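## Task

Locate the printed block, which sits in either the top or the middle drawer of one of the two short, narrow three-drawer file cabinets, and set it down on the desk. When finished, every drawer anywhere in the room must be completely closed, both cabinets must still be roughly where they started, and the robot must be upright and not leaning (toppling or ending tilted is a failure). Nothing counts as achieved if it only stays that way because the robot is holding it.

## Robot and tools

ROBOT. TidyBot++ is a single-arm mobile robot. Its base is 0.54 m long, 0.50 m wide and 0.38 m tall and rolls on four driven casters. On top sits one seven-joint arm ending in a two-finger gripper. The shoulder is 0.12 m ahead of the base centre and 0.68 m off the floor. At the start the arm is folded with the hand facing down. In that pose the hand pokes out up to 0.08 m beyond the base front and the elbow reaches up to 1.15 m high. Cameras: base_camera (fixed on the base) and wrist_camera (on the hand, looking along it).

FRAMES. The base frame sits on the floor below the base centre: x forward, y left, z up. hand_pose is reported in it and marks the midpoint between the finger pads; its z axis runs out along the fingers and its y axis is the closing direction. The odometry frame is the base frame as it was at the start. Heading is positive to the left, -3.142 to 3.142. base_tilt is in degrees, positive when leaning forward or right, with a fixed bias of about 1 degree.

execute_actions. Argument actions is a list holding one action or none (empty just reports state and images). An action may contain base, joints, or both, plus optional speeds; its motions begin together. base is a relative offset from where the base currently is, with exactly one key: translate_m (metres, forward positive, -2 to 2), strafe_m (metres, left positive, -2 to 2) or rotate_rad (radians, counter-clockwise from above positive, -6.3 to 6.3). joints is a set of absolute targets keyed by name, in radians: joint_1_rad (any angle, turns the whole arm about vertical; positive is clockwise from above, opposite to rotate_rad), joint_2_rad shoulder -2.249 to 2.249, joint_3_rad any angle (upper-arm roll), joint_4_rad elbow -2.579 to 2.579, joint_5_rad any angle (forearm roll), joint_6_rad wrist -2.099 to 2.099, joint_7_rad any angle (hand roll; hand down, positive is counter-clockwise from above, and 1.57 puts the fingers opening left/right). gripper_pos is absolute, 0 open to 1 closed; finger gap is roughly 85 x (1 - gripper_pos) mm. Unbounded joints go the short way, so turn them in steps below half a revolution. speeds caps top speed for that action only: translate_m and strafe_m 0.05 to 0.5 m/s, rotate_rad 0.1 to 1.57 rad/s (maximum is the default). A base move needing over about 8.7 s at its top speed is rejected, and one action runs at most 15 s. cameras picks images: base_camera, wrist_camera or all; omitted or null gives all, [] gives none. A bad key, value or camera name rejects the call with no motion. Joints or base omitted from an action may still be driving toward earlier targets.

wait takes seconds (0 to 10), commands nothing and returns state and images. zoom_image takes camera and region [x0, y0, x1, y1] in pixels from the top-left, at most 504 by 504, on that camera's latest full image. finished_scene takes scene (the current scene number) and cannot be reversed; call it only once the goal is met and stable. Its result states the next task. If resuming, first send an empty execute_actions to learn the current scene and task.

ARM GEOMETRY. Upper arm 0.42 m, forearm 0.31 m, hand 0.31 m to the hand point. With joint_1_rad 0, joint_3_rad 3.14, joint_5_rad 0 the arm moves in the x-z plane. Tilt from vertical (forward positive): upper arm = j2, forearm = j2 - j4, hand = j2 - j4 - j6. Forward reach = sum of length x sin(tilt); height above shoulder = sum of length x cos(tilt). A downward hand reaches at most about 0.94 m high, and only near the base. Closed fingertips stick about 20 mm past the hand point.

RESULTS. base_status and joint_status report each motion: done, off_target (stopped short, may still push), contact_stop or time_out (target dropped, holds in place), not_followed (arm targets withheld by a self-collision check; a cause: line follows, gripper still acts, and the withheld targets may be retried later). A base that is blocked keeps shoving until timeout and can still read done though it fell short. on_its_own lists uncommanded motion. motor_effort is percent of max torque, bracket is the peak; readings are biased and noisy. Gripper at 1 reading done means empty; off_target means something is held. ARM HIT means the arm struck the base or itself. Nothing prevents the arm hitting the base.

PRECISION. Friction leaves joints slightly off; correct by sending last command + (wanted - read). hand_pose can be 1-2 cm wrong; trust the images. Carried loads make the arm sag; never command a loaded joint to its current reading. Odometry counts wheel turns, so slips and drift add error.

AVOID. Dropping or slamming objects, hard collisions and strong pushes. Catching the arm on something high (about 0.8 m up or more) while the base drives can tip the robot; sideways force on a raised hand can lift wheels; retracting the arm or backing off rights it. A torque sensor overload (joints 1-4: 104.5 N m, warning 56.7; joints 5-7: 51.3, warning 29.4) freezes the arm and gripper for 10 s. Holding loads heats motors: MOTOR HOT warns at 60 °C; at 75 °C an OVER-TEMPERATURE FAULT lets the arm sink and joints show limit_stop_at_motor_heat, after which resend targets. Loose objects may occasionally get nudged. The simulation keeps running while you deliberate.

CALIBRATION. base_camera is pinhole+radial, 644x364; wrist_camera is fisheye, 644x476. Their K, D and T_world_to_cam (base frame to camera) are given in OpenCV form, with small errors that grow for the wrist camera.

Each tool is called after "Emit:" by a JSON object that holds its "op" and its "data", one argument or row to a line.

## Session

Emit:
{"op": "execute_actions", "data": {
  "actions": []
}}

Scene clock: 0.00 s.
base_odometry: x=+0.000 y=+0.000 heading=+0.000 (m, m, rad; odometry frame)
base_tilt: forward=+0.2 right=+0.2 (deg)
base_status: not commanded
joint_positions: joint_1_rad=+0.032 joint_2_rad=-0.406 joint_3_rad=+3.141 joint_4_rad=-2.540 joint_5_rad=+0.023 joint_6_rad=-0.880 joint_7_rad=+1.539 gripper_pos=+0.000
joint_status: not commanded
motor_effort: joint_1_rad=-1 joint_2_rad=+2 joint_3_rad=-1 joint_4_rad=+13 joint_5_rad=+1 joint_6_rad=+0 joint_7_rad=-1 (%)
hand_pose: x=+0.2580 y=-0.0086 z=+0.5917 quat_wxyz=(+0.010, +0.998, -0.025, +0.064) (m; base frame)
pictures: base_camera, wrist_camera
Images, in order (width x height): base_camera 644x364, wrist_camera 644x476.

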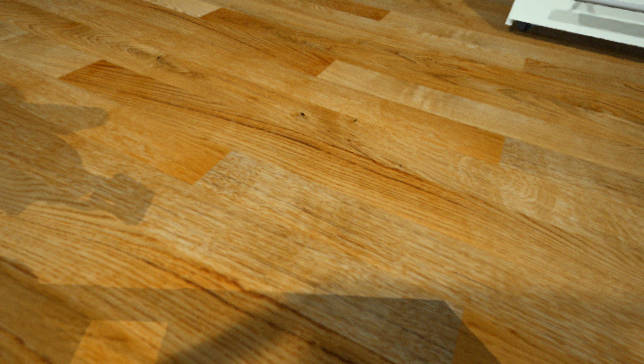

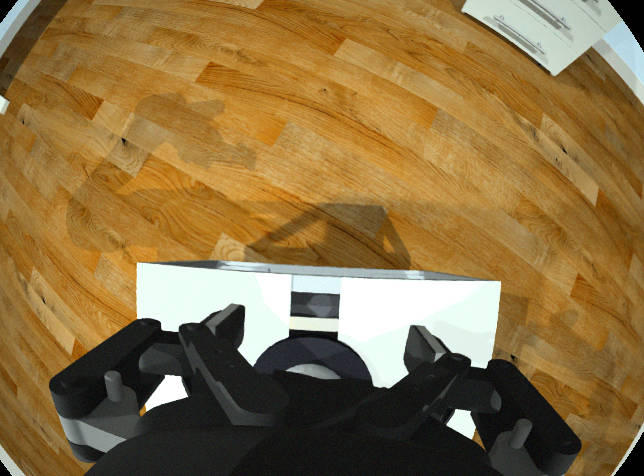

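Emit:
{"op": "execute_actions", "data": {
  "actions": [
    {"joints":{"joint_6_rad":0.2}}
  ]
}}

Scene clock: 5.63 s.
base_odometry: x=+0.000 y=+0.000 heading=+0.000 (m, m, rad; odometry frame)
base_tilt: forward=+0.2 right=+0.2 (deg)
base_status: not commanded
joint_positions: joint_1_rad=+0.032 joint_2_rad=-0.406 joint_3_rad=+3.141 joint_4_rad=-2.539 joint_5_rad=+0.023 joint_6_rad=+0.188 joint_7_rad=+1.539 gripper_pos=+0.000
joint_status: all done
motor_effort: joint_1_rad=-1(0) joint_2_rad=-3(3) joint_3_rad=-1(0) joint_4_rad=+19(20) joint_5_rad=+0(1) joint_6_rad=+7(6) joint_7_rad=-2(2) (%)
hand_pose: x=+0.5084 y=-0.0095 z=+0.7871 quat_wxyz=(+0.005, +0.826, -0.015, +0.563) (m; base frame)
pictures: base_camera, wrist_camera
camera_calibration (this result's frames):
wrist_camera: T_world_to_cam=[[0.0924149, -0.994016, 0.0582315, -0.0958302], [-0.438776, -0.0931515, -0.893755, 0.974413], [0.893832, 0.0570457, -0.444759, 0.0335569], [0, 0, 0, 1]] pos_world=[0.406411, -0.006403, 0.891392]
Images, in order (width x height): base_camera 644x364, wrist_camera 644x476.

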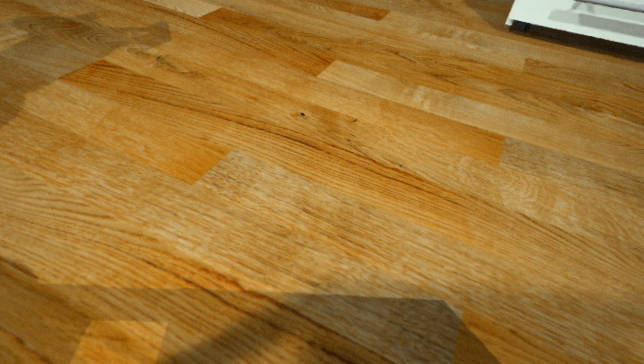

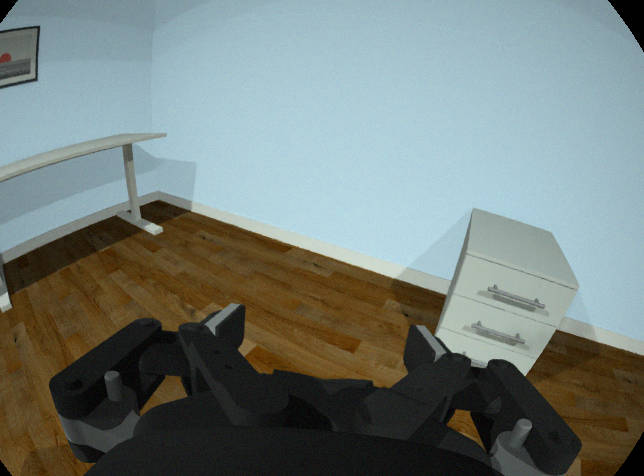

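Emit:
{"op": "execute_actions", "data": {
  "actions": [
    {"base":{"rotate_rad":-0.49}}
  ]
}}

Emit:
{"op": "execute_actions", "data": {
  "actions": [
    {"base":{"translate_m":0.3}}
  ]
}}

Scene clock: 14.10 s.
base_odometry: x=+0.000 y=+0.000 heading=-0.490 (m, m, rad; odometry frame)
base_tilt: forward=+0.2 right=+0.2 (deg)
base_status: done
joint_positions: joint_1_rad=+0.032 joint_2_rad=-0.406 joint_3_rad=+3.141 joint_4_rad=-2.539 joint_5_rad=+0.023 joint_6_rad=+0.188 joint_7_rad=+1.539 gripper_pos=+0.000
joint_status: not commanded
motor_effort: joint_1_rad=-1(2) joint_2_rad=-3(3) joint_3_rad=-1(1) joint_4_rad=+19(19) joint_5_rad=+1(0) joint_6_rad=+6(6) joint_7_rad=-1(2) (%)
hand_pose: x=+0.5084 y=-0.0095 z=+0.7871 quat_wxyz=(+0.005, +0.826, -0.015, +0.563) (m; base frame)
pictures: base_camera, wrist_camera
camera_calibration (this result's frames):
wrist_camera: T_world_to_cam=[[0.0923659, -0.994022, 0.0582189, -0.0958159], [-0.43878, -0.0931186, -0.893757, 0.974415], [0.893835, 0.0570073, -0.444758, 0.0335552], [0, 0, 0, 1]] pos_world=[0.406411, -0.00641982, 0.891392]
Images, in order (width x height): base_camera 644x364, wrist_camera 644x476.

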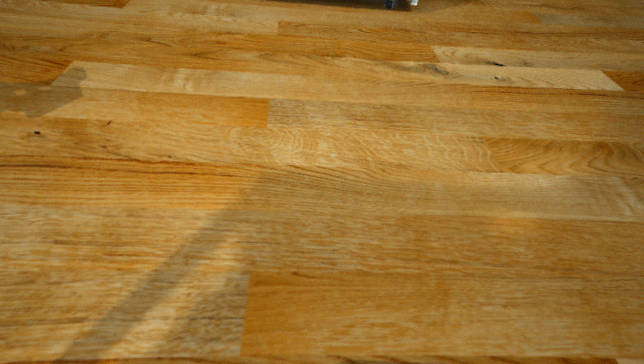

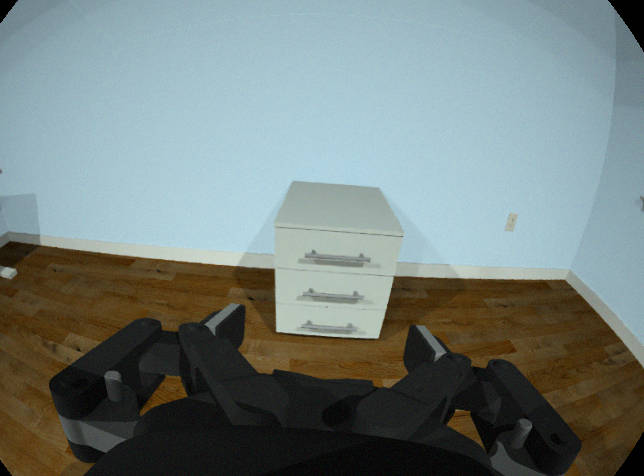

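Scene clock: 16.00 s.
base_odometry: x=+0.265 y=-0.141 heading=-0.490 (m, m, rad; odometry frame)
base_tilt: forward=+0.3 right=+0.3 (deg)
base_status: done
joint_positions: joint_1_rad=+0.032 joint_2_rad=-0.405 joint_3_rad=+3.141 joint_4_rad=-2.539 joint_5_rad=+0.023 joint_6_rad=+0.188 joint_7_rad=+1.539 gripper_pos=+0.000
joint_status: not commanded
motor_effort: joint_1_rad=-1(0) joint_2_rad=-3(4) joint_3_rad=-1(0) joint_4_rad=+20(20) joint_5_rad=+1(1) joint_6_rad=+6(7) joint_7_rad=-1(2) (%)
hand_pose: x=+0.5085 y=-0.0095 z=+0.7866 quat_wxyz=(+0.005, +0.826, -0.015, +0.563) (m; base frame)
pictures: base_camera, wrist_camera
camera_calibration (this result's frames):
wrist_camera: T_world_to_cam=[[0.0924396, -0.994024, 0.0580611, -0.095717], [-0.439913, -0.093082, -0.893203, 0.974173], [0.89327, 0.0570255, -0.445889, 0.0343932], [0, 0, 0, 1]] pos_world=[0.406677, -0.00642839, 0.891027]
Images, in order (width x height): base_camera 644x364, wrist_camera 644x476.

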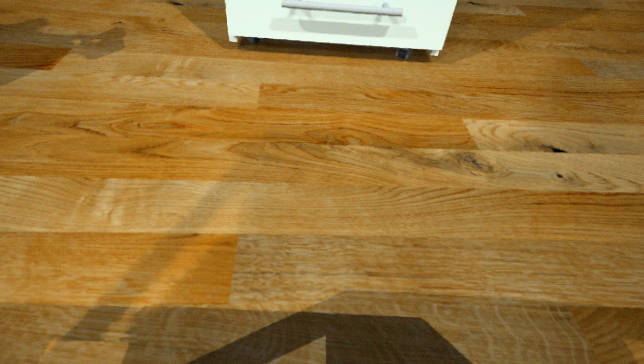

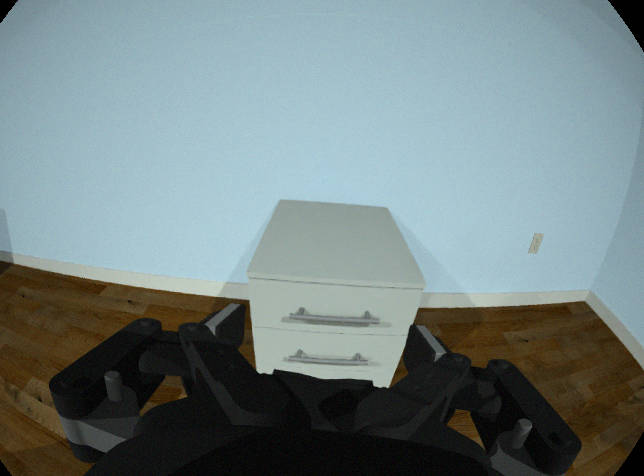

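Emit:
{"op": "execute_actions", "data": {
  "actions": [
    {"base":{"rotate_rad":-0.065}}
  ],
  "cameras": []
}}

Emit:
{"op": "execute_actions", "data": {
  "actions": [
    {"base":{"translate_m":-0.2},"joints":{"joint_1_rad":0,"joint_4_rad":-1.52,"joint_6_rad":0.72,"joint_7_rad":0,"joint_5_rad":0,"joint_2_rad":0.4}}
  ],
  "cameras": []
}}

Emit:
{"op": "execute_actions", "data": {
  "actions": [
    {"joints":{"joint_2_rad":1.2}}
  ]
}}

Scene clock: 30.80 s.
base_odometry: x=+0.265 y=-0.142 heading=-0.555 (m, m, rad; odometry frame)
base_tilt: forward=+0.2 right=+0.3 (deg)
base_status: done
joint_positions: joint_1_rad=+0.032 joint_2_rad=-0.405 joint_3_rad=+3.141 joint_4_rad=-2.539 joint_5_rad=+0.023 joint_6_rad=+0.188 joint_7_rad=+1.539 gripper_pos=+0.000
joint_status: not commanded
motor_effort: joint_1_rad=-1(0) joint_2_rad=-3(3) joint_3_rad=-1(1) joint_4_rad=+19(19) joint_5_rad=+1(0) joint_6_rad=+7(7) joint_7_rad=-1(1) (%)
hand_pose: x=+0.5085 y=-0.0097 z=+0.7866 quat_wxyz=(+0.005, +0.826, -0.016, +0.563) (m; base frame)
pictures: none
No camera images: the call's "cameras" was empty. Leave "cameras" out to get every camera's image.

Scene clock: 33.17 s.
base_odometry: x=+0.095 y=-0.036 heading=-0.556 (m, m, rad; odometry frame)
base_tilt: forward=+0.1 right=+0.3 (deg)
base_status: done
joint_positions: joint_1_rad=+0.012 joint_2_rad=+0.388 joint_3_rad=+3.141 joint_4_rad=-1.532 joint_5_rad=+0.023 joint_6_rad=+0.688 joint_7_rad=+0.017 gripper_pos=+0.000
joint_status: all done
motor_effort: joint_1_rad=-1(1) joint_2_rad=-30(32) joint_3_rad=-1(0) joint_4_rad=+21(22) joint_5_rad=+0(1) joint_6_rad=+8(8) joint_7_rad=+0(1) (%)
hand_pose: x=+0.8673 y=-0.0028 z=+1.0672 quat_wxyz=(-0.567, +0.418, -0.399, +0.588) (m; base frame)
pictures: none
No camera images: the call's "cameras" was empty. Leave "cameras" out to get every camera's image.

Scene clock: 35.23 s.
base_odometry: x=+0.095 y=-0.036 heading=-0.556 (m, m, rad; odometry frame)
base_tilt: forward=+0.3 right=+0.3 (deg)
base_status: not commanded
joint_positions: joint_1_rad=+0.012 joint_2_rad=+1.191 joint_3_rad=+3.141 joint_4_rad=-1.524 joint_5_rad=+0.023 joint_6_rad=+0.693 joint_7_rad=+0.017 gripper_pos=+0.000
joint_status: all done
motor_effort: joint_1_rad=-1(0) joint_2_rad=-41(46) joint_3_rad=-2(2) joint_4_rad=+12(21) joint_5_rad=+1(1) joint_6_rad=+6(7) joint_7_rad=+0(2) (%)
hand_pose: x=+0.9199 y=-0.0034 z=+0.4156 quat_wxyz=(-0.371, +0.609, -0.589, +0.380) (m; base frame)
pictures: base_camera, wrist_camera
camera_calibration (this result's frames):
wrist_camera: T_world_to_cam=[[-0.349493, -0.137048, -0.926861, 0.712604], [-0.138788, 0.985904, -0.0934453, 0.218576], [0.926603, 0.0959788, -0.363587, -0.56359], [0, 0, 0, 1]] pos_world=[0.80161, -0.0637405, 0.475996]
Images, in order (width x height): base_camera 644x364, wrist_camera 644x476.

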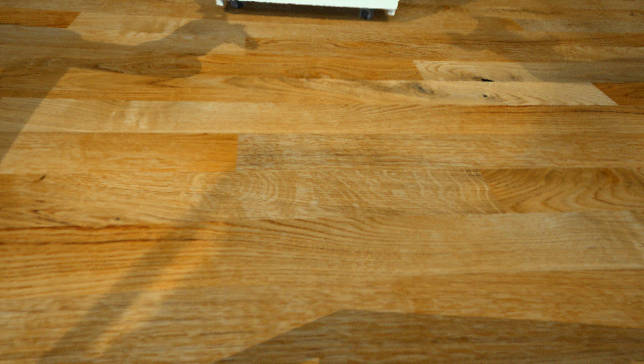

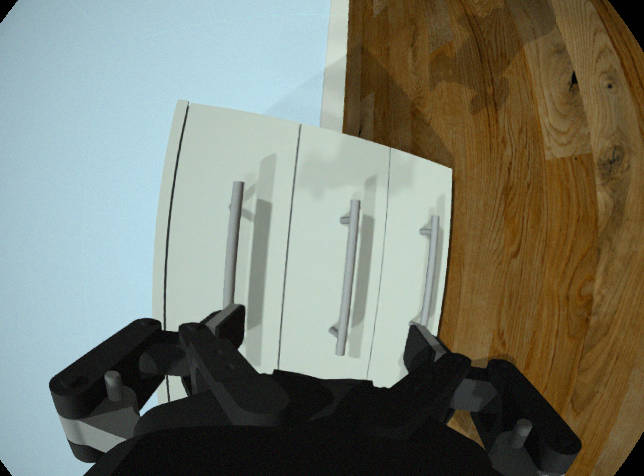

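Emit:
{"op": "execute_actions", "data": {
  "actions": [
    {"base":{"translate_m":0.13},"joints":{"joint_2_rad":1.165}}
  ]
}}

Scene clock: 43.63 s.
base_odometry: x=+0.205 y=-0.105 heading=-0.557 (m, m, rad; odometry frame)
base_tilt: forward=+0.2 right=+0.3 (deg)
base_status: done
joint_positions: joint_1_rad=+0.008 joint_2_rad=+1.177 joint_3_rad=+3.141 joint_4_rad=-1.522 joint_5_rad=+0.023 joint_6_rad=+0.693 joint_7_rad=+0.017 gripper_pos=+0.000
joint_status: all done
motor_effort: joint_1_rad=-1(2) joint_2_rad=-40(43) joint_3_rad=-2(3) joint_4_rad=+12(13) joint_5_rad=+1(0) joint_6_rad=+6(6) joint_7_rad=-1(1) (%)
hand_pose: x=+0.9242 y=-0.0005 z=+0.4276 quat_wxyz=(-0.376, +0.607, -0.585, +0.384) (m; base frame)
pictures: base_camera, wrist_camera
camera_calibration (this result's frames):
wrist_camera: T_world_to_cam=[[-0.334302, -0.138467, -0.932239, 0.713957], [-0.140949, 0.985369, -0.0958135, 0.220425], [0.931867, 0.099368, -0.348927, -0.574682], [0, 0, 0, 1]] pos_world=[0.805273, -0.0612364, 0.486176]
Images, in order (width x height): base_camera 644x364, wrist_camera 644x476.

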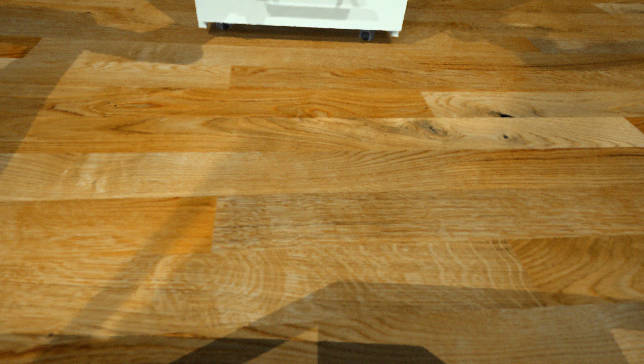

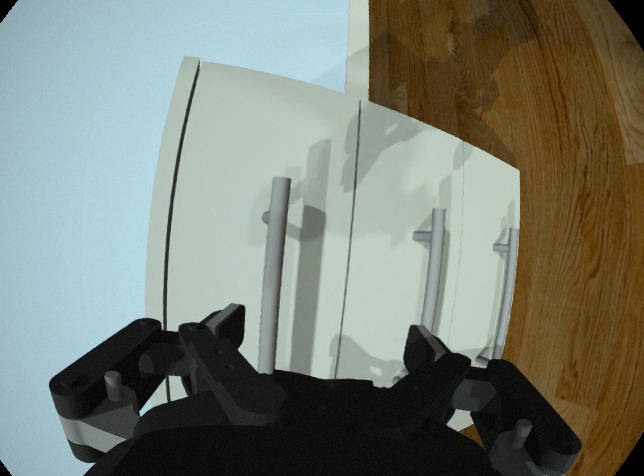

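Emit:
{"op": "execute_actions", "data": {
  "actions": [
    {"base":{"translate_m":0.065},"joints":{"joint_2_rad":1.15},"speeds":{"translate_m":0.1}}
  ]
}}

Scene clock: 49.23 s.
base_odometry: x=+0.261 y=-0.140 heading=-0.557 (m, m, rad; odometry frame)
base_tilt: forward=+0.3 right=+0.3 (deg)
base_status: done
joint_positions: joint_1_rad=+0.008 joint_2_rad=+1.166 joint_3_rad=+3.141 joint_4_rad=-1.521 joint_5_rad=+0.023 joint_6_rad=+0.693 joint_7_rad=+0.017 gripper_pos=+0.000
joint_status: all done
motor_effort: joint_1_rad=-1(3) joint_2_rad=-40(42) joint_3_rad=-2(3) joint_4_rad=+12(13) joint_5_rad=+0(1) joint_6_rad=+6(7) joint_7_rad=-1(1) (%)
hand_pose: x=+0.9275 y=-0.0001 z=+0.4369 quat_wxyz=(-0.380, +0.605, -0.583, +0.387) (m; base frame)
pictures: base_camera, wrist_camera
camera_calibration (this result's frames):
wrist_camera: T_world_to_cam=[[-0.32293, -0.138698, -0.936205, 0.714883], [-0.140195, 0.985301, -0.0976131, 0.221544], [0.935982, 0.0997287, -0.337628, -0.583268], [0, 0, 0, 1]] pos_world=[0.807845, -0.0609663, 0.493975]
Images, in order (width x height): base_camera 644x364, wrist_camera 644x476.

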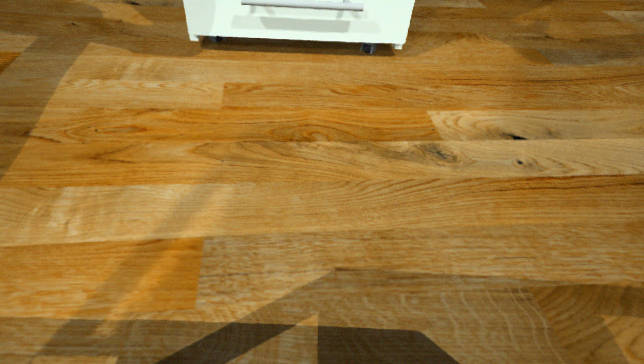

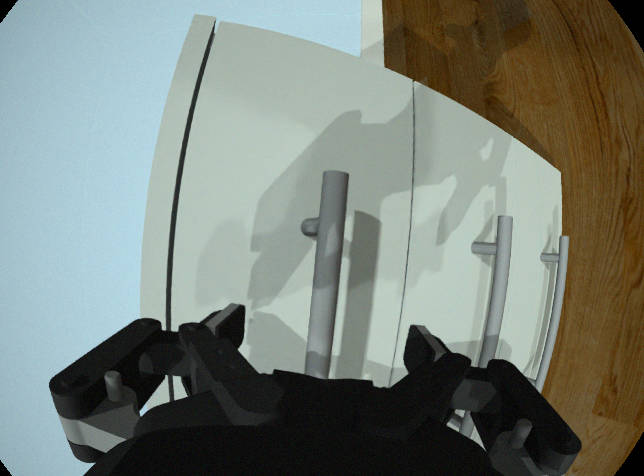

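Emit:
{"op": "execute_actions", "data": {
  "actions": [
    {"joints":{"gripper_pos":1}}
  ],
  "cameras": ["wrist_camera"]
}}

Emit:
{"op": "execute_actions", "data": {
  "actions": [
    {"base":{"translate_m":-0.2},"speeds":{"translate_m":0.1}}
  ]
}}

Scene clock: 53.87 s.
base_odometry: x=+0.261 y=-0.139 heading=-0.557 (m, m, rad; odometry frame)
base_tilt: forward=+0.2 right=+0.2 (deg)
base_status: not commanded
joint_positions: joint_1_rad=+0.008 joint_2_rad=+1.164 joint_3_rad=+3.141 joint_4_rad=-1.522 joint_5_rad=+0.023 joint_6_rad=+0.696 joint_7_rad=+0.017 gripper_pos=+0.896
joint_status: gripper_pos off_target (ended at +0.896, target +1.000)
motor_effort: joint_1_rad=-1(0) joint_2_rad=-41(43) joint_3_rad=-3(3) joint_4_rad=+13(16) joint_5_rad=+0(0) joint_6_rad=+6(10) joint_7_rad=-2(1) (%)
hand_pose: x=+0.9281 y=-0.0001 z=+0.4393 quat_wxyz=(-0.381, +0.604, -0.582, +0.389) (m; base frame)
pictures: wrist_camera
camera_calibration (this result's frames):
wrist_camera: T_world_to_cam=[[-0.318195, -0.138674, -0.937828, 0.713736], [-0.139736, 0.985299, -0.0982826, 0.221732], [0.93767, 0.099775, -0.332895, -0.586699], [0, 0, 0, 1]] pos_world=[0.808221, -0.0609579, 0.495845]
Images, in order (width x height): wrist_camera 644x476.

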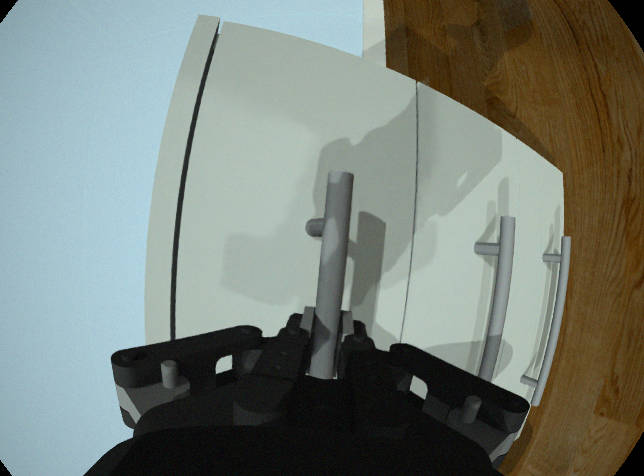

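Scene clock: 56.40 s.
base_odometry: x=+0.091 y=-0.034 heading=-0.558 (m, m, rad; odometry frame)
base_tilt: forward=+0.2 right=+0.2 (deg)
base_status: done
joint_positions: joint_1_rad=+0.022 joint_2_rad=+1.166 joint_3_rad=+3.155 joint_4_rad=-1.519 joint_5_rad=+0.022 joint_6_rad=+0.697 joint_7_rad=+0.017 gripper_pos=+0.896
joint_status: not commanded
motor_effort: joint_1_rad=-7(7) joint_2_rad=-42(49) joint_3_rad=-7(8) joint_4_rad=+13(15) joint_5_rad=+2(2) joint_6_rad=+7(10) joint_7_rad=-1(2) (%)
hand_pose: x=+0.9288 y=-0.0191 z=+0.4392 quat_wxyz=(-0.374, +0.600, -0.585, +0.397) (m; base frame)
pictures: base_camera, wrist_camera
camera_calibration (this result's frames):
wrist_camera: T_world_to_cam=[[-0.319822, -0.143621, -0.936529, 0.712044], [-0.119655, 0.986653, -0.110446, 0.227204], [0.939892, 0.0767374, -0.332738, -0.588059], [0, 0, 0, 1]] pos_world=[0.807626, -0.0767811, 0.496274]
Images, in order (width x height): base_camera 644x364, wrist_camera 644x476.

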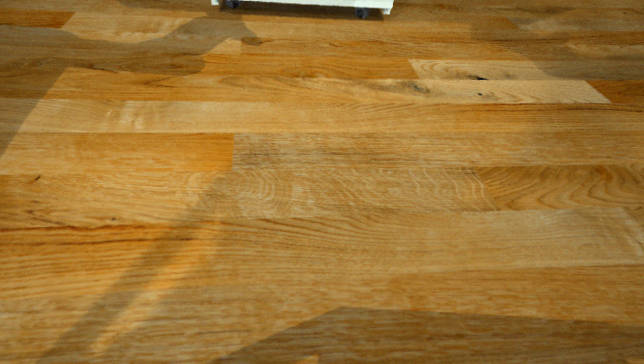

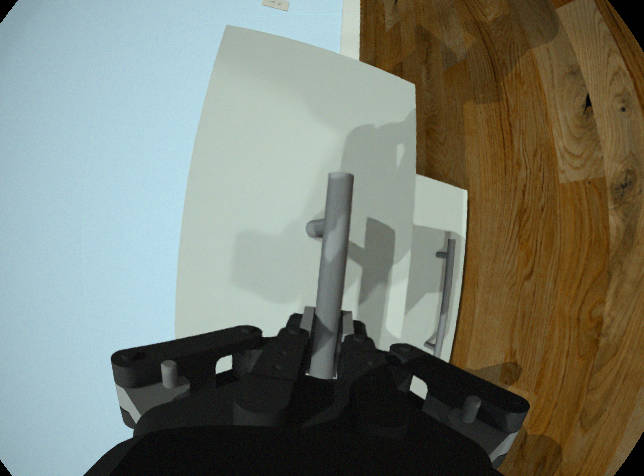

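Emit:
{"op": "execute_actions", "data": {
  "actions": [
    {"base":{"translate_m":-0.08},"speeds":{"translate_m":0.1}}
  ],
  "cameras": []
}}

Emit:
{"op": "execute_actions", "data": {
  "actions": [
    {"joints":{"gripper_pos":0}}
  ],
  "cameras": []
}}

Emit:
{"op": "execute_actions", "data": {
  "actions": [
    {"base":{"translate_m":-0.07}}
  ],
  "cameras": []
}}

Emit:
{"op": "execute_actions", "data": {
  "actions": [
    {"joints":{"joint_2_rad":0.8}}
  ]
}}

Scene clock: 66.83 s.
base_odometry: x=+0.022 y=+0.009 heading=-0.558 (m, m, rad; odometry frame)
base_tilt: forward=+0.2 right=+0.2 (deg)
base_status: done
joint_positions: joint_1_rad=+0.028 joint_2_rad=+1.164 joint_3_rad=+3.159 joint_4_rad=-1.521 joint_5_rad=+0.021 joint_6_rad=+0.697 joint_7_rad=+0.017 gripper_pos=+0.896
joint_status: not commanded
motor_effort: joint_1_rad=-8(8) joint_2_rad=-43(48) joint_3_rad=-8(8) joint_4_rad=+14(16) joint_5_rad=+2(3) joint_6_rad=+8(10) joint_7_rad=-2(2) (%)
hand_pose: x=+0.9279 y=-0.0268 z=+0.4392 quat_wxyz=(-0.371, +0.598, -0.588, +0.399) (m; base frame)
pictures: none
No camera images: the call's "cameras" was empty. Leave "cameras" out to get every camera's image.

Scene clock: 67.93 s.
base_odometry: x=+0.023 y=+0.009 heading=-0.558 (m, m, rad; odometry frame)
base_tilt: forward=+0.3 right=+0.2 (deg)
base_status: not commanded
joint_positions: joint_1_rad=-0.005 joint_2_rad=+1.162 joint_3_rad=+3.142 joint_4_rad=-1.521 joint_5_rad=+0.020 joint_6_rad=+0.697 joint_7_rad=+0.017 gripper_pos=+0.000
joint_status: all done
motor_effort: joint_1_rad=-1(8) joint_2_rad=-41(44) joint_3_rad=-2(8) joint_4_rad=+13(13) joint_5_rad=+1(3) joint_6_rad=+6(7) joint_7_rad=-2(1) (%)
hand_pose: x=+0.9289 y=+0.0089 z=+0.4416 quat_wxyz=(-0.384, +0.606, -0.578, +0.388) (m; base frame)
pictures: none
No camera images: the call's "cameras" was empty. Leave "cameras" out to get every camera's image.

Scene clock: 69.03 s.
base_odometry: x=-0.037 y=+0.046 heading=-0.558 (m, m, rad; odometry frame)
base_tilt: forward=+0.2 right=+0.2 (deg)
base_status: done
joint_positions: joint_1_rad=-0.004 joint_2_rad=+1.162 joint_3_rad=+3.142 joint_4_rad=-1.522 joint_5_rad=+0.020 joint_6_rad=+0.697 joint_7_rad=+0.017 gripper_pos=+0.000
joint_status: not commanded
motor_effort: joint_1_rad=+0(4) joint_2_rad=-41(41) joint_3_rad=-2(3) joint_4_rad=+12(14) joint_5_rad=+1(1) joint_6_rad=+7(7) joint_7_rad=-1(1) (%)
hand_pose: x=+0.9287 y=+0.0086 z=+0.4414 quat_wxyz=(-0.384, +0.606, -0.579, +0.388) (m; base frame)
pictures: none
No camera images: the call's "cameras" was empty. Leave "cameras" out to get every camera's image.

Scene clock: 70.67 s.
base_odometry: x=-0.037 y=+0.046 heading=-0.558 (m, m, rad; odometry frame)
base_tilt: forward=+0.2 right=+0.3 (deg)
base_status: not commanded
joint_positions: joint_1_rad=-0.004 joint_2_rad=+0.797 joint_3_rad=+3.142 joint_4_rad=-1.518 joint_5_rad=+0.020 joint_6_rad=+0.697 joint_7_rad=+0.017 gripper_pos=+0.000
joint_status: all done
motor_effort: joint_1_rad=+0(1) joint_2_rad=-39(43) joint_3_rad=-2(2) joint_4_rad=+17(18) joint_5_rad=+1(0) joint_6_rad=+7(7) joint_7_rad=-1(1) (%)
hand_pose: x=+0.9621 y=+0.0087 z=+0.7483 quat_wxyz=(-0.484, +0.524, -0.499, +0.492) (m; base frame)
pictures: base_camera, wrist_camera
camera_calibration (this result's frames):
wrist_camera: T_world_to_cam=[[0.0451235, -0.139941, -0.989131, 0.704376], [-0.103339, 0.984174, -0.143953, 0.247305], [0.993622, 0.108711, 0.0299482, -0.842007], [0, 0, 0, 1]] pos_world=[0.830409, -0.0532851, 0.757537]
Images, in order (width x height): base_camera 644x364, wrist_camera 644x476.

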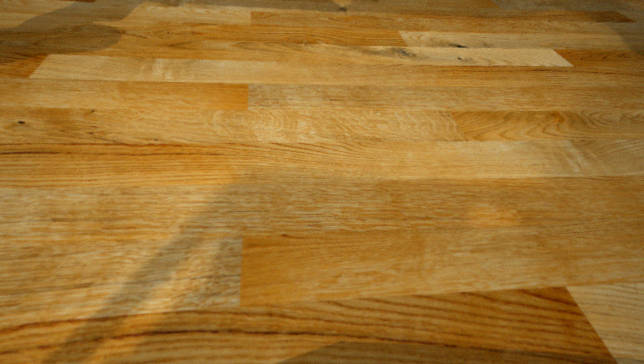

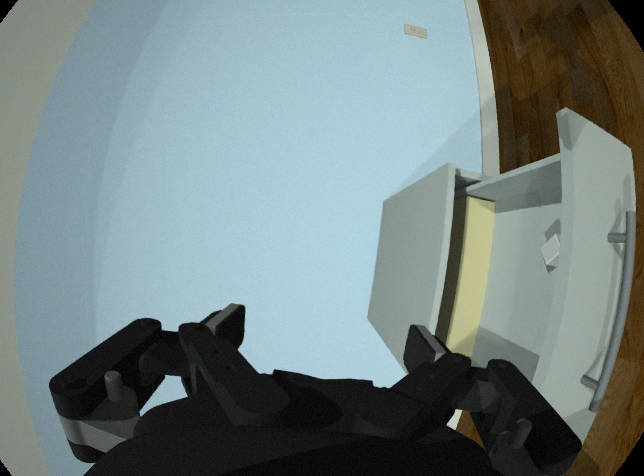

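Emit:
{"op": "execute_actions", "data": {
  "actions": [
    {"joints":{"joint_2_rad":0.5,"joint_4_rad":-1.36,"joint_6_rad":-1.28,"joint_7_rad":1.57},"base":{"rotate_rad":0.07}}
  ],
  "cameras": []
}}

Emit:
{"op": "execute_actions", "data": {
  "actions": [
    {"base":{"translate_m":0.48}}
  ]
}}

Scene clock: 80.17 s.
base_odometry: x=-0.037 y=+0.046 heading=-0.488 (m, m, rad; odometry frame)
base_tilt: forward=+0.3 right=+0.3 (deg)
base_status: done
joint_positions: joint_1_rad=-0.004 joint_2_rad=+0.508 joint_3_rad=+3.136 joint_4_rad=-1.372 joint_5_rad=+0.020 joint_6_rad=-1.267 joint_7_rad=+1.563 gripper_pos=+0.000
joint_status: all done
motor_effort: joint_1_rad=-1(5) joint_2_rad=-30(40) joint_3_rad=-2(4) joint_4_rad=+16(19) joint_5_rad=+1(1) joint_6_rad=+0(7) joint_7_rad=-1(0) (%)
hand_pose: x=+0.6215 y=-0.0002 z=+0.6427 quat_wxyz=(+0.008, +1.000, +0.004, -0.002) (m; base frame)
pictures: none
No camera images: the call's "cameras" was empty. Leave "cameras" out to get every camera's image.

Scene clock: 82.50 s.
base_odometry: x=+0.387 y=-0.179 heading=-0.487 (m, m, rad; odometry frame)
base_tilt: forward=+0.3 right=+0.2 (deg)
base_status: done
joint_positions: joint_1_rad=-0.002 joint_2_rad=+0.507 joint_3_rad=+3.136 joint_4_rad=-1.366 joint_5_rad=+0.020 joint_6_rad=-1.267 joint_7_rad=+1.563 gripper_pos=+0.000
joint_status: not commanded
motor_effort: joint_1_rad=+0(1) joint_2_rad=-29(33) joint_3_rad=-2(2) joint_4_rad=+16(17) joint_5_rad=+1(1) joint_6_rad=+0(1) joint_7_rad=-1(1) (%)
hand_pose: x=+0.6237 y=-0.0008 z=+0.6447 quat_wxyz=(+0.008, +1.000, +0.003, +0.001) (m; base frame)
pictures: base_camera, wrist_camera
camera_calibration (this result's frames):
wrist_camera: T_world_to_cam=[[0.114099, -0.99079, -0.0729128, -0.0185957], [-0.989509, -0.119884, 0.0806187, 0.613808], [-0.0886173, 0.0629494, -0.994075, 0.833546], [0, 0, 0, 1]] pos_world=[0.683357, 0.00268998, 0.777766]
Images, in order (width x height): base_camera 644x364, wrist_camera 644x476.

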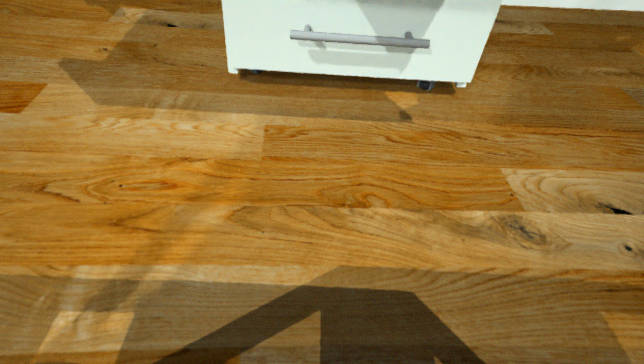

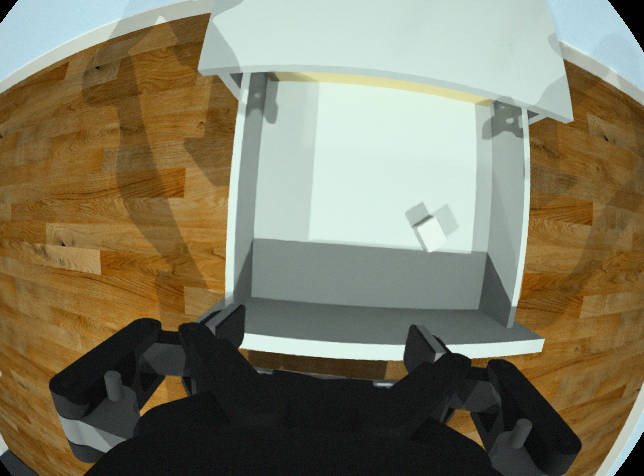

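Emit:
{"op": "zoom_image", "data": {
  "camera": "wrist_camera",
  "region": [380, 180, 500, 270]
}}

Region (380, 180, 500, 270) of wrist_camera's 644x476 image, scaled by 4.200; it fills the top 378 rows of this view, and the rest is white.

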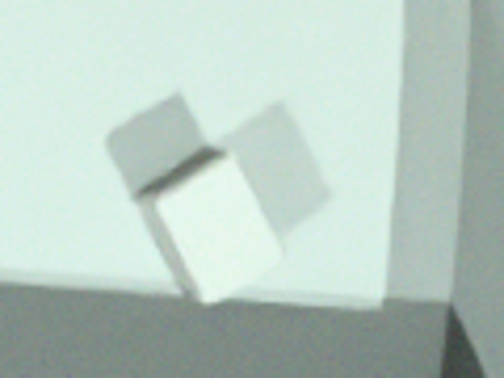

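Emit:
{"op": "execute_actions", "data": {
  "actions": [
    {"base":{"strafe_m":-0.13},"joints":{"joint_7_rad":2.12,"gripper_pos":0.3}}
  ],
  "cameras": []
}}

Emit:
{"op": "execute_actions", "data": {
  "actions": [
    {"joints":{"joint_2_rad":0.75,"joint_4_rad":-1.34,"joint_6_rad":-1.05}}
  ]
}}

Scene clock: 93.90 s.
base_odometry: x=+0.326 y=-0.294 heading=-0.487 (m, m, rad; odometry frame)
base_tilt: forward=+0.2 right=+0.3 (deg)
base_status: done
joint_positions: joint_1_rad=+0.006 joint_2_rad=+0.507 joint_3_rad=+3.140 joint_4_rad=-1.366 joint_5_rad=+0.020 joint_6_rad=-1.267 joint_7_rad=+2.120 gripper_pos=+0.300
joint_status: all done
motor_effort: joint_1_rad=+0(3) joint_2_rad=-29(31) joint_3_rad=-2(3) joint_4_rad=+16(17) joint_5_rad=+1(2) joint_6_rad=-1(1) joint_7_rad=-1(1) (%)
hand_pose: x=+0.6237 y=-0.0066 z=+0.6447 quat_wxyz=(+0.009, +0.962, +0.272, -0.002) (m; base frame)
pictures: none
No camera images: the call's "cameras" was empty. Leave "cameras" out to get every camera's image.

Scene clock: 95.20 s.
base_odometry: x=+0.326 y=-0.294 heading=-0.487 (m, m, rad; odometry frame)
base_tilt: forward=+0.2 right=+0.3 (deg)
base_status: not commanded
joint_positions: joint_1_rad=+0.006 joint_2_rad=+0.753 joint_3_rad=+3.140 joint_4_rad=-1.350 joint_5_rad=+0.020 joint_6_rad=-1.081 joint_7_rad=+2.120 gripper_pos=+0.300
joint_status: all done
motor_effort: joint_1_rad=+0(1) joint_2_rad=-34(38) joint_3_rad=-2(2) joint_4_rad=+14(16) joint_5_rad=+1(1) joint_6_rad=-1(1) joint_7_rad=-1(1) (%)
hand_pose: x=+0.6644 y=-0.0063 z=+0.5181 quat_wxyz=(+0.002, +0.961, +0.274, -0.023) (m; base frame)
pictures: base_camera, wrist_camera
camera_calibration (this result's frames):
wrist_camera: T_world_to_cam=[[0.609925, -0.785793, -0.102569, -0.350615], [-0.776126, -0.618473, 0.122967, 0.496788], [-0.160063, 0.00460583, -0.987096, 0.755129], [0, 0, 0, 1]] pos_world=[0.720287, 0.0282612, 0.648334]
Images, in order (width x height): base_camera 644x364, wrist_camera 644x476.

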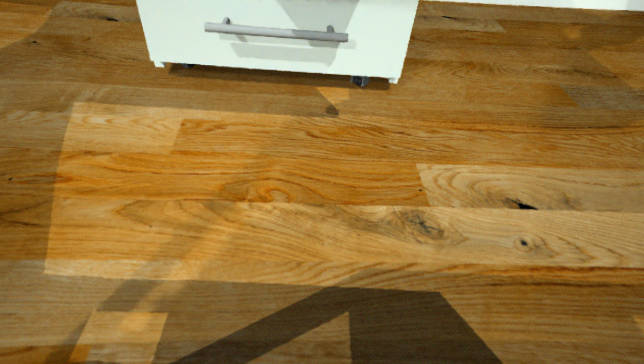

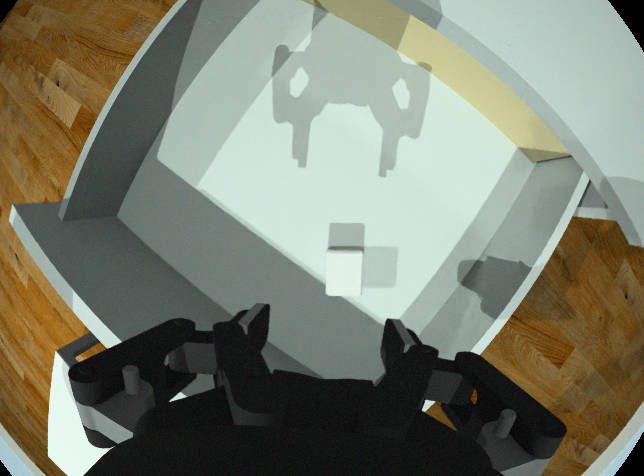

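Emit:
{"op": "execute_actions", "data": {
  "actions": [
    {"joints":{"joint_2_rad":0.89,"joint_4_rad":-1.39,"joint_6_rad":-0.83,"joint_7_rad":2.02}}
  ],
  "cameras": ["wrist_camera"]
}}

Scene clock: 105.80 s.
base_odometry: x=+0.326 y=-0.294 heading=-0.487 (m, m, rad; odometry frame)
base_tilt: forward=+0.2 right=+0.3 (deg)
base_status: not commanded
joint_positions: joint_1_rad=+0.006 joint_2_rad=+0.892 joint_3_rad=+3.140 joint_4_rad=-1.385 joint_5_rad=+0.020 joint_6_rad=-0.859 joint_7_rad=+2.040 gripper_pos=+0.300
joint_status: all done
motor_effort: joint_1_rad=-1(1) joint_2_rad=-36(40) joint_3_rad=-2(2) joint_4_rad=+13(15) joint_5_rad=+1(1) joint_6_rad=-1(0) joint_7_rad=+0(1) (%)
hand_pose: x=+0.6870 y=-0.0055 z=+0.4305 quat_wxyz=(+0.007, +0.972, +0.237, +0.001) (m; base frame)
pictures: wrist_camera
camera_calibration (this result's frames):
wrist_camera: T_world_to_cam=[[0.5516, -0.830697, -0.0753699, -0.344715], [-0.826639, -0.556489, 0.0835897, 0.577612], [-0.11138, 0.0161957, -0.993646, 0.641705], [0, 0, 0, 1]] pos_world=[0.739094, 0.024688, 0.563364]
Images, in order (width x height): wrist_camera 644x476.

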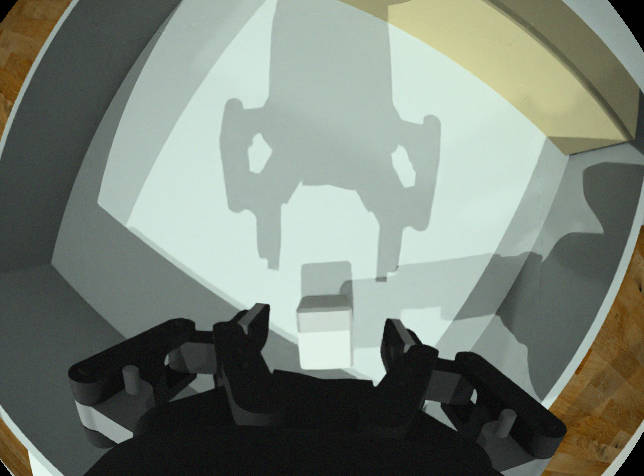

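Emit:
{"op": "execute_actions", "data": {
  "actions": [
    {"joints":{"joint_2_rad":0.955,"joint_4_rad":-1.42,"joint_6_rad":-0.745}}
  ],
  "cameras": ["wrist_camera"]
}}

Emit:
{"op": "execute_actions", "data": {
  "actions": [
    {"joints":{"gripper_pos":1}}
  ],
  "cameras": ["wrist_camera"]
}}

Scene clock: 114.50 s.
base_odometry: x=+0.326 y=-0.294 heading=-0.487 (m, m, rad; odometry frame)
base_tilt: forward=+0.3 right=+0.3 (deg)
base_status: not commanded
joint_positions: joint_1_rad=+0.006 joint_2_rad=+0.946 joint_3_rad=+3.140 joint_4_rad=-1.411 joint_5_rad=+0.020 joint_6_rad=-0.774 joint_7_rad=+2.040 gripper_pos=+0.300
joint_status: all done
motor_effort: joint_1_rad=-1(1) joint_2_rad=-36(40) joint_3_rad=-2(2) joint_4_rad=+11(14) joint_5_rad=+1(1) joint_6_rad=-1(0) joint_7_rad=+0(1) (%)
hand_pose: x=+0.6857 y=-0.0051 z=+0.3942 quat_wxyz=(+0.007, +0.971, +0.237, +0.004) (m; base frame)
pictures: wrist_camera
camera_calibration (this result's frames):
wrist_camera: T_world_to_cam=[[0.552997, -0.829964, -0.0731706, -0.348172], [-0.826464, -0.557548, 0.0780868, 0.581773], [-0.105605, 0.0172911, -0.994258, 0.601807], [0, 0, 0, 1]] pos_world=[0.736907, 0.0249902, 0.527447]
Images, in order (width x height): wrist_camera 644x476.

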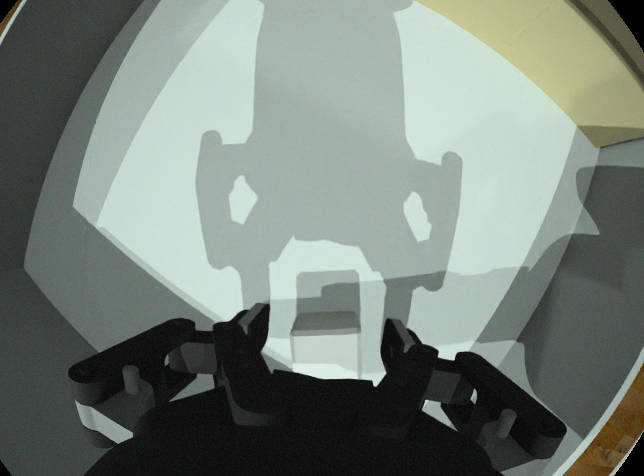

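Scene clock: 115.43 s.
base_odometry: x=+0.326 y=-0.294 heading=-0.487 (m, m, rad; odometry frame)
base_tilt: forward=+0.2 right=+0.3 (deg)
base_status: not commanded
joint_positions: joint_1_rad=+0.002 joint_2_rad=+0.937 joint_3_rad=+3.139 joint_4_rad=-1.411 joint_5_rad=+0.020 joint_6_rad=-0.774 joint_7_rad=+2.040 gripper_pos=+0.674
joint_status: gripper_pos off_target (ended at +0.674, target +1.000)
motor_effort: joint_1_rad=+0(1) joint_2_rad=-33(37) joint_3_rad=-2(1) joint_4_rad=+10(12) joint_5_rad=+1(3) joint_6_rad=-2(2) joint_7_rad=-1(0) (%)
hand_pose: x=+0.6881 y=-0.0030 z=+0.3991 quat_wxyz=(+0.008, +0.971, +0.239, +0.008) (m; base frame)
pictures: wrist_camera
camera_calibration (this result's frames):
wrist_camera: T_world_to_cam=[[0.556468, -0.828017, -0.0687835, -0.351521], [-0.825172, -0.560434, 0.0707452, 0.586616], [-0.0971268, 0.0173907, -0.99512, 0.601407], [0, 0, 0, 1]] pos_world=[0.738083, 0.027235, 0.532793]
Images, in order (width x height): wrist_camera 644x476.

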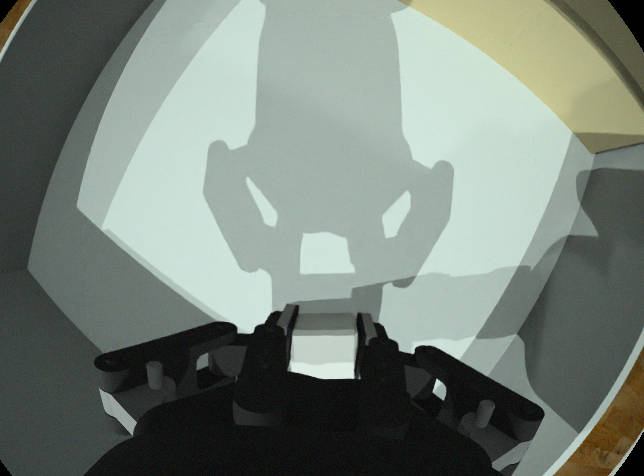

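Emit:
{"op": "execute_actions", "data": {
  "actions": [
    {"joints":{"joint_2_rad":0.6,"joint_4_rad":-1.36,"joint_6_rad":-1.15}}
  ],
  "cameras": []
}}

Emit:
{"op": "execute_actions", "data": {
  "actions": [
    {"base":{"translate_m":-0.52}}
  ],
  "cameras": []
}}

Emit:
{"op": "execute_actions", "data": {
  "actions": [
    {"base":{"strafe_m":0.07},"joints":{"joint_2_rad":1.1,"joint_4_rad":-1.52,"joint_6_rad":0.72,"joint_7_rad":1.57}}
  ]
}}

Scene clock: 127.53 s.
base_odometry: x=+0.326 y=-0.294 heading=-0.487 (m, m, rad; odometry frame)
base_tilt: forward=+0.2 right=+0.3 (deg)
base_status: not commanded
joint_positions: joint_1_rad=+0.002 joint_2_rad=+0.598 joint_3_rad=+3.139 joint_4_rad=-1.365 joint_5_rad=+0.020 joint_6_rad=-1.120 joint_7_rad=+2.040 gripper_pos=+0.674
joint_status: all done
motor_effort: joint_1_rad=+0(1) joint_2_rad=-32(41) joint_3_rad=-2(2) joint_4_rad=+16(16) joint_5_rad=+1(1) joint_6_rad=+0(1) joint_7_rad=-1(1) (%)
hand_pose: x=+0.6647 y=-0.0044 z=+0.5987 quat_wxyz=(+0.015, +0.971, +0.236, +0.026) (m; base frame)
pictures: none
No camera images: the call's "cameras" was empty. Leave "cameras" out to get every camera's image.

Scene clock: 129.93 s.
base_odometry: x=-0.133 y=-0.050 heading=-0.487 (m, m, rad; odometry frame)
base_tilt: forward=+0.2 right=+0.3 (deg)
base_status: done
joint_positions: joint_1_rad=+0.002 joint_2_rad=+0.598 joint_3_rad=+3.139 joint_4_rad=-1.364 joint_5_rad=+0.020 joint_6_rad=-1.123 joint_7_rad=+2.040 gripper_pos=+0.674
joint_status: not commanded
motor_effort: joint_1_rad=+0(1) joint_2_rad=-33(35) joint_3_rad=-2(3) joint_4_rad=+16(17) joint_5_rad=+1(1) joint_6_rad=+0(1) joint_7_rad=-1(1) (%)
hand_pose: x=+0.6638 y=-0.0044 z=+0.5987 quat_wxyz=(+0.015, +0.971, +0.236, +0.025) (m; base frame)
pictures: none
No camera images: the call's "cameras" was empty. Leave "cameras" out to get every camera's image.

Scene clock: 132.10 s.
base_odometry: x=-0.101 y=+0.012 heading=-0.487 (m, m, rad; odometry frame)
base_tilt: forward=+0.2 right=+0.2 (deg)
base_status: done
joint_positions: joint_1_rad=-0.003 joint_2_rad=+1.094 joint_3_rad=+3.138 joint_4_rad=-1.511 joint_5_rad=+0.020 joint_6_rad=+0.694 joint_7_rad=+1.589 gripper_pos=+0.674
joint_status: all done
motor_effort: joint_1_rad=-1(3) joint_2_rad=-41(44) joint_3_rad=-2(3) joint_4_rad=+14(16) joint_5_rad=+1(0) joint_6_rad=+6(7) joint_7_rad=+0(2) (%)
hand_pose: x=+0.9470 y=+0.0098 z=+0.5010 quat_wxyz=(+0.002, +0.816, +0.019, +0.577) (m; base frame)
pictures: base_camera, wrist_camera
camera_calibration (this result's frames):
wrist_camera: T_world_to_cam=[[0.14829, -0.984229, 0.0964525, -0.172733], [-0.401452, -0.149043, -0.903672, 0.883081], [0.903796, 0.0952841, -0.417222, -0.510506], [0, 0, 0, 1]] pos_world=[0.841522, 0.0102509, 0.601681]
Images, in order (width x height): base_camera 644x364, wrist_camera 644x476.

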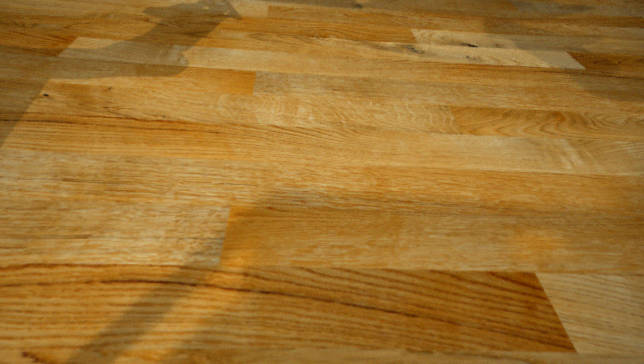

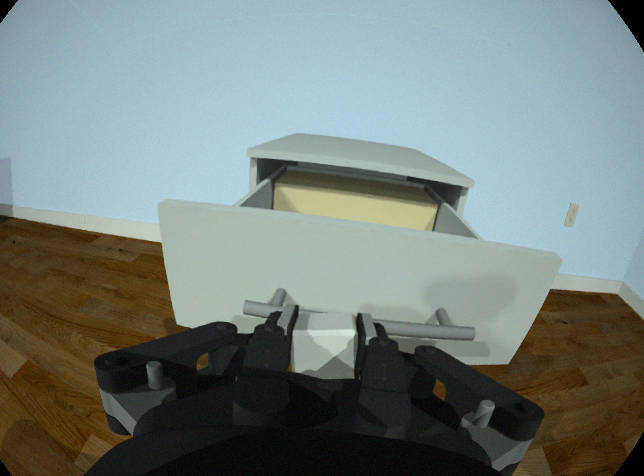

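Emit:
{"op": "execute_actions", "data": {
  "actions": [
    {"base":{"translate_m":0.36},"joints":{"joint_2_rad":1.125},"speeds":{"translate_m":0.1}}
  ]
}}

Scene clock: 139.23 s.
base_odometry: x=+0.218 y=-0.157 heading=-0.486 (m, m, rad; odometry frame)
base_tilt: forward=+0.2 right=+0.2 (deg)
base_status: done
joint_positions: joint_1_rad=-0.003 joint_2_rad=+1.113 joint_3_rad=+3.138 joint_4_rad=-1.518 joint_5_rad=+0.020 joint_6_rad=+0.694 joint_7_rad=+1.589 gripper_pos=+0.674
joint_status: all done
motor_effort: joint_1_rad=+0(2) joint_2_rad=-41(45) joint_3_rad=-2(3) joint_4_rad=+13(19) joint_5_rad=+1(1) joint_6_rad=+7(7) joint_7_rad=-1(1) (%)
hand_pose: x=+0.9407 y=+0.0097 z=+0.4820 quat_wxyz=(+0.002, +0.824, +0.019, +0.567) (m; base frame)
pictures: base_camera, wrist_camera
camera_calibration (this result's frames):
wrist_camera: T_world_to_cam=[[0.150737, -0.984225, 0.0926291, -0.170465], [-0.424905, -0.149107, -0.892873, 0.880247], [0.8926, 0.0952302, -0.440678, -0.490868], [0, 0, 0, 1]] pos_world=[0.837865, 0.0102202, 0.585424]
Images, in order (width x height): base_camera 644x364, wrist_camera 644x476.

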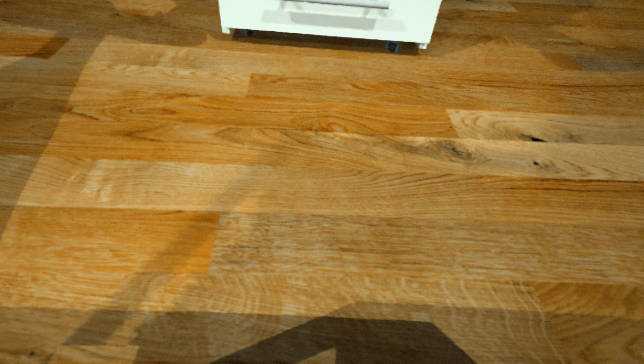

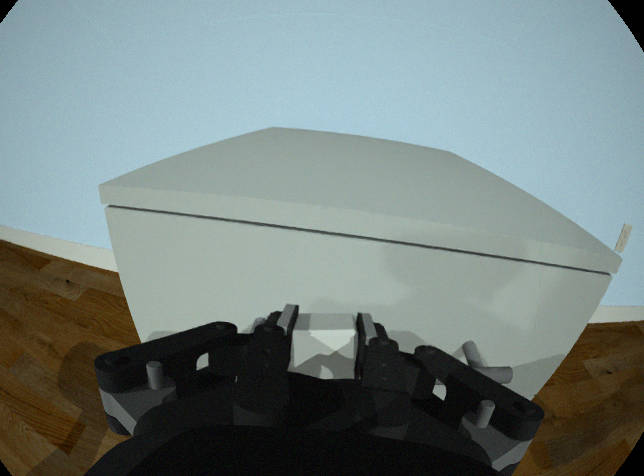

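Emit:
{"op": "execute_actions", "data": {
  "actions": [
    {"base":{"translate_m":0.025},"speeds":{"translate_m":0.05}}
  ]
}}

Scene clock: 143.63 s.
base_odometry: x=+0.240 y=-0.168 heading=-0.486 (m, m, rad; odometry frame)
base_tilt: forward=+0.2 right=+0.2 (deg)
base_status: done
joint_positions: joint_1_rad=-0.003 joint_2_rad=+1.113 joint_3_rad=+3.138 joint_4_rad=-1.518 joint_5_rad=+0.020 joint_6_rad=+0.694 joint_7_rad=+1.589 gripper_pos=+0.674
joint_status: not commanded
motor_effort: joint_1_rad=-1(2) joint_2_rad=-40(43) joint_3_rad=-2(3) joint_4_rad=+14(14) joint_5_rad=+1(0) joint_6_rad=+7(7) joint_7_rad=-1(0) (%)
hand_pose: x=+0.9406 y=+0.0097 z=+0.4819 quat_wxyz=(+0.002, +0.824, +0.019, +0.566) (m; base frame)
pictures: base_camera, wrist_camera
camera_calibration (this result's frames):
wrist_camera: T_world_to_cam=[[0.150654, -0.98424, 0.0925971, -0.170435], [-0.425116, -0.149063, -0.89278, 0.880247], [0.892513, 0.0951364, -0.440873, -0.490674], [0, 0, 0, 1]] pos_world=[0.837817, 0.0101446, 0.585324]
Images, in order (width x height): base_camera 644x364, wrist_camera 644x476.

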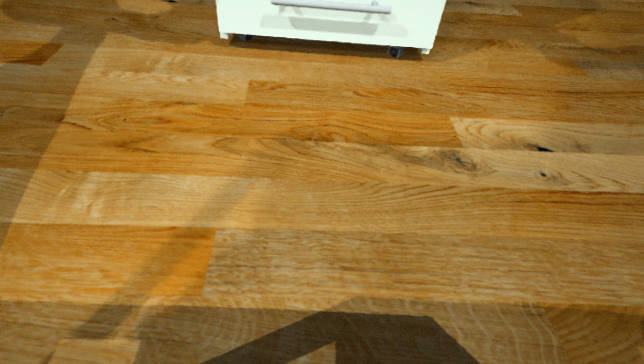

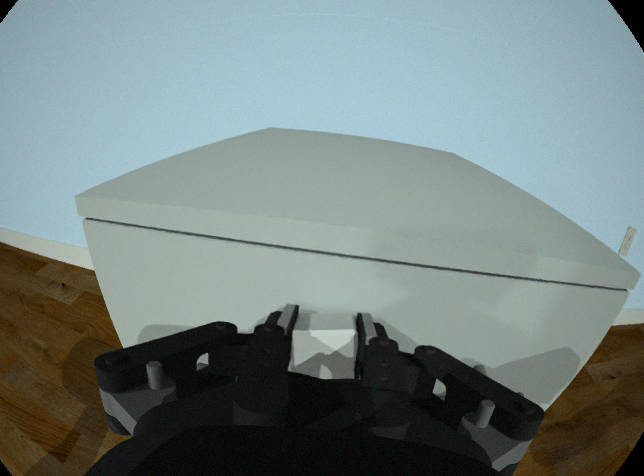

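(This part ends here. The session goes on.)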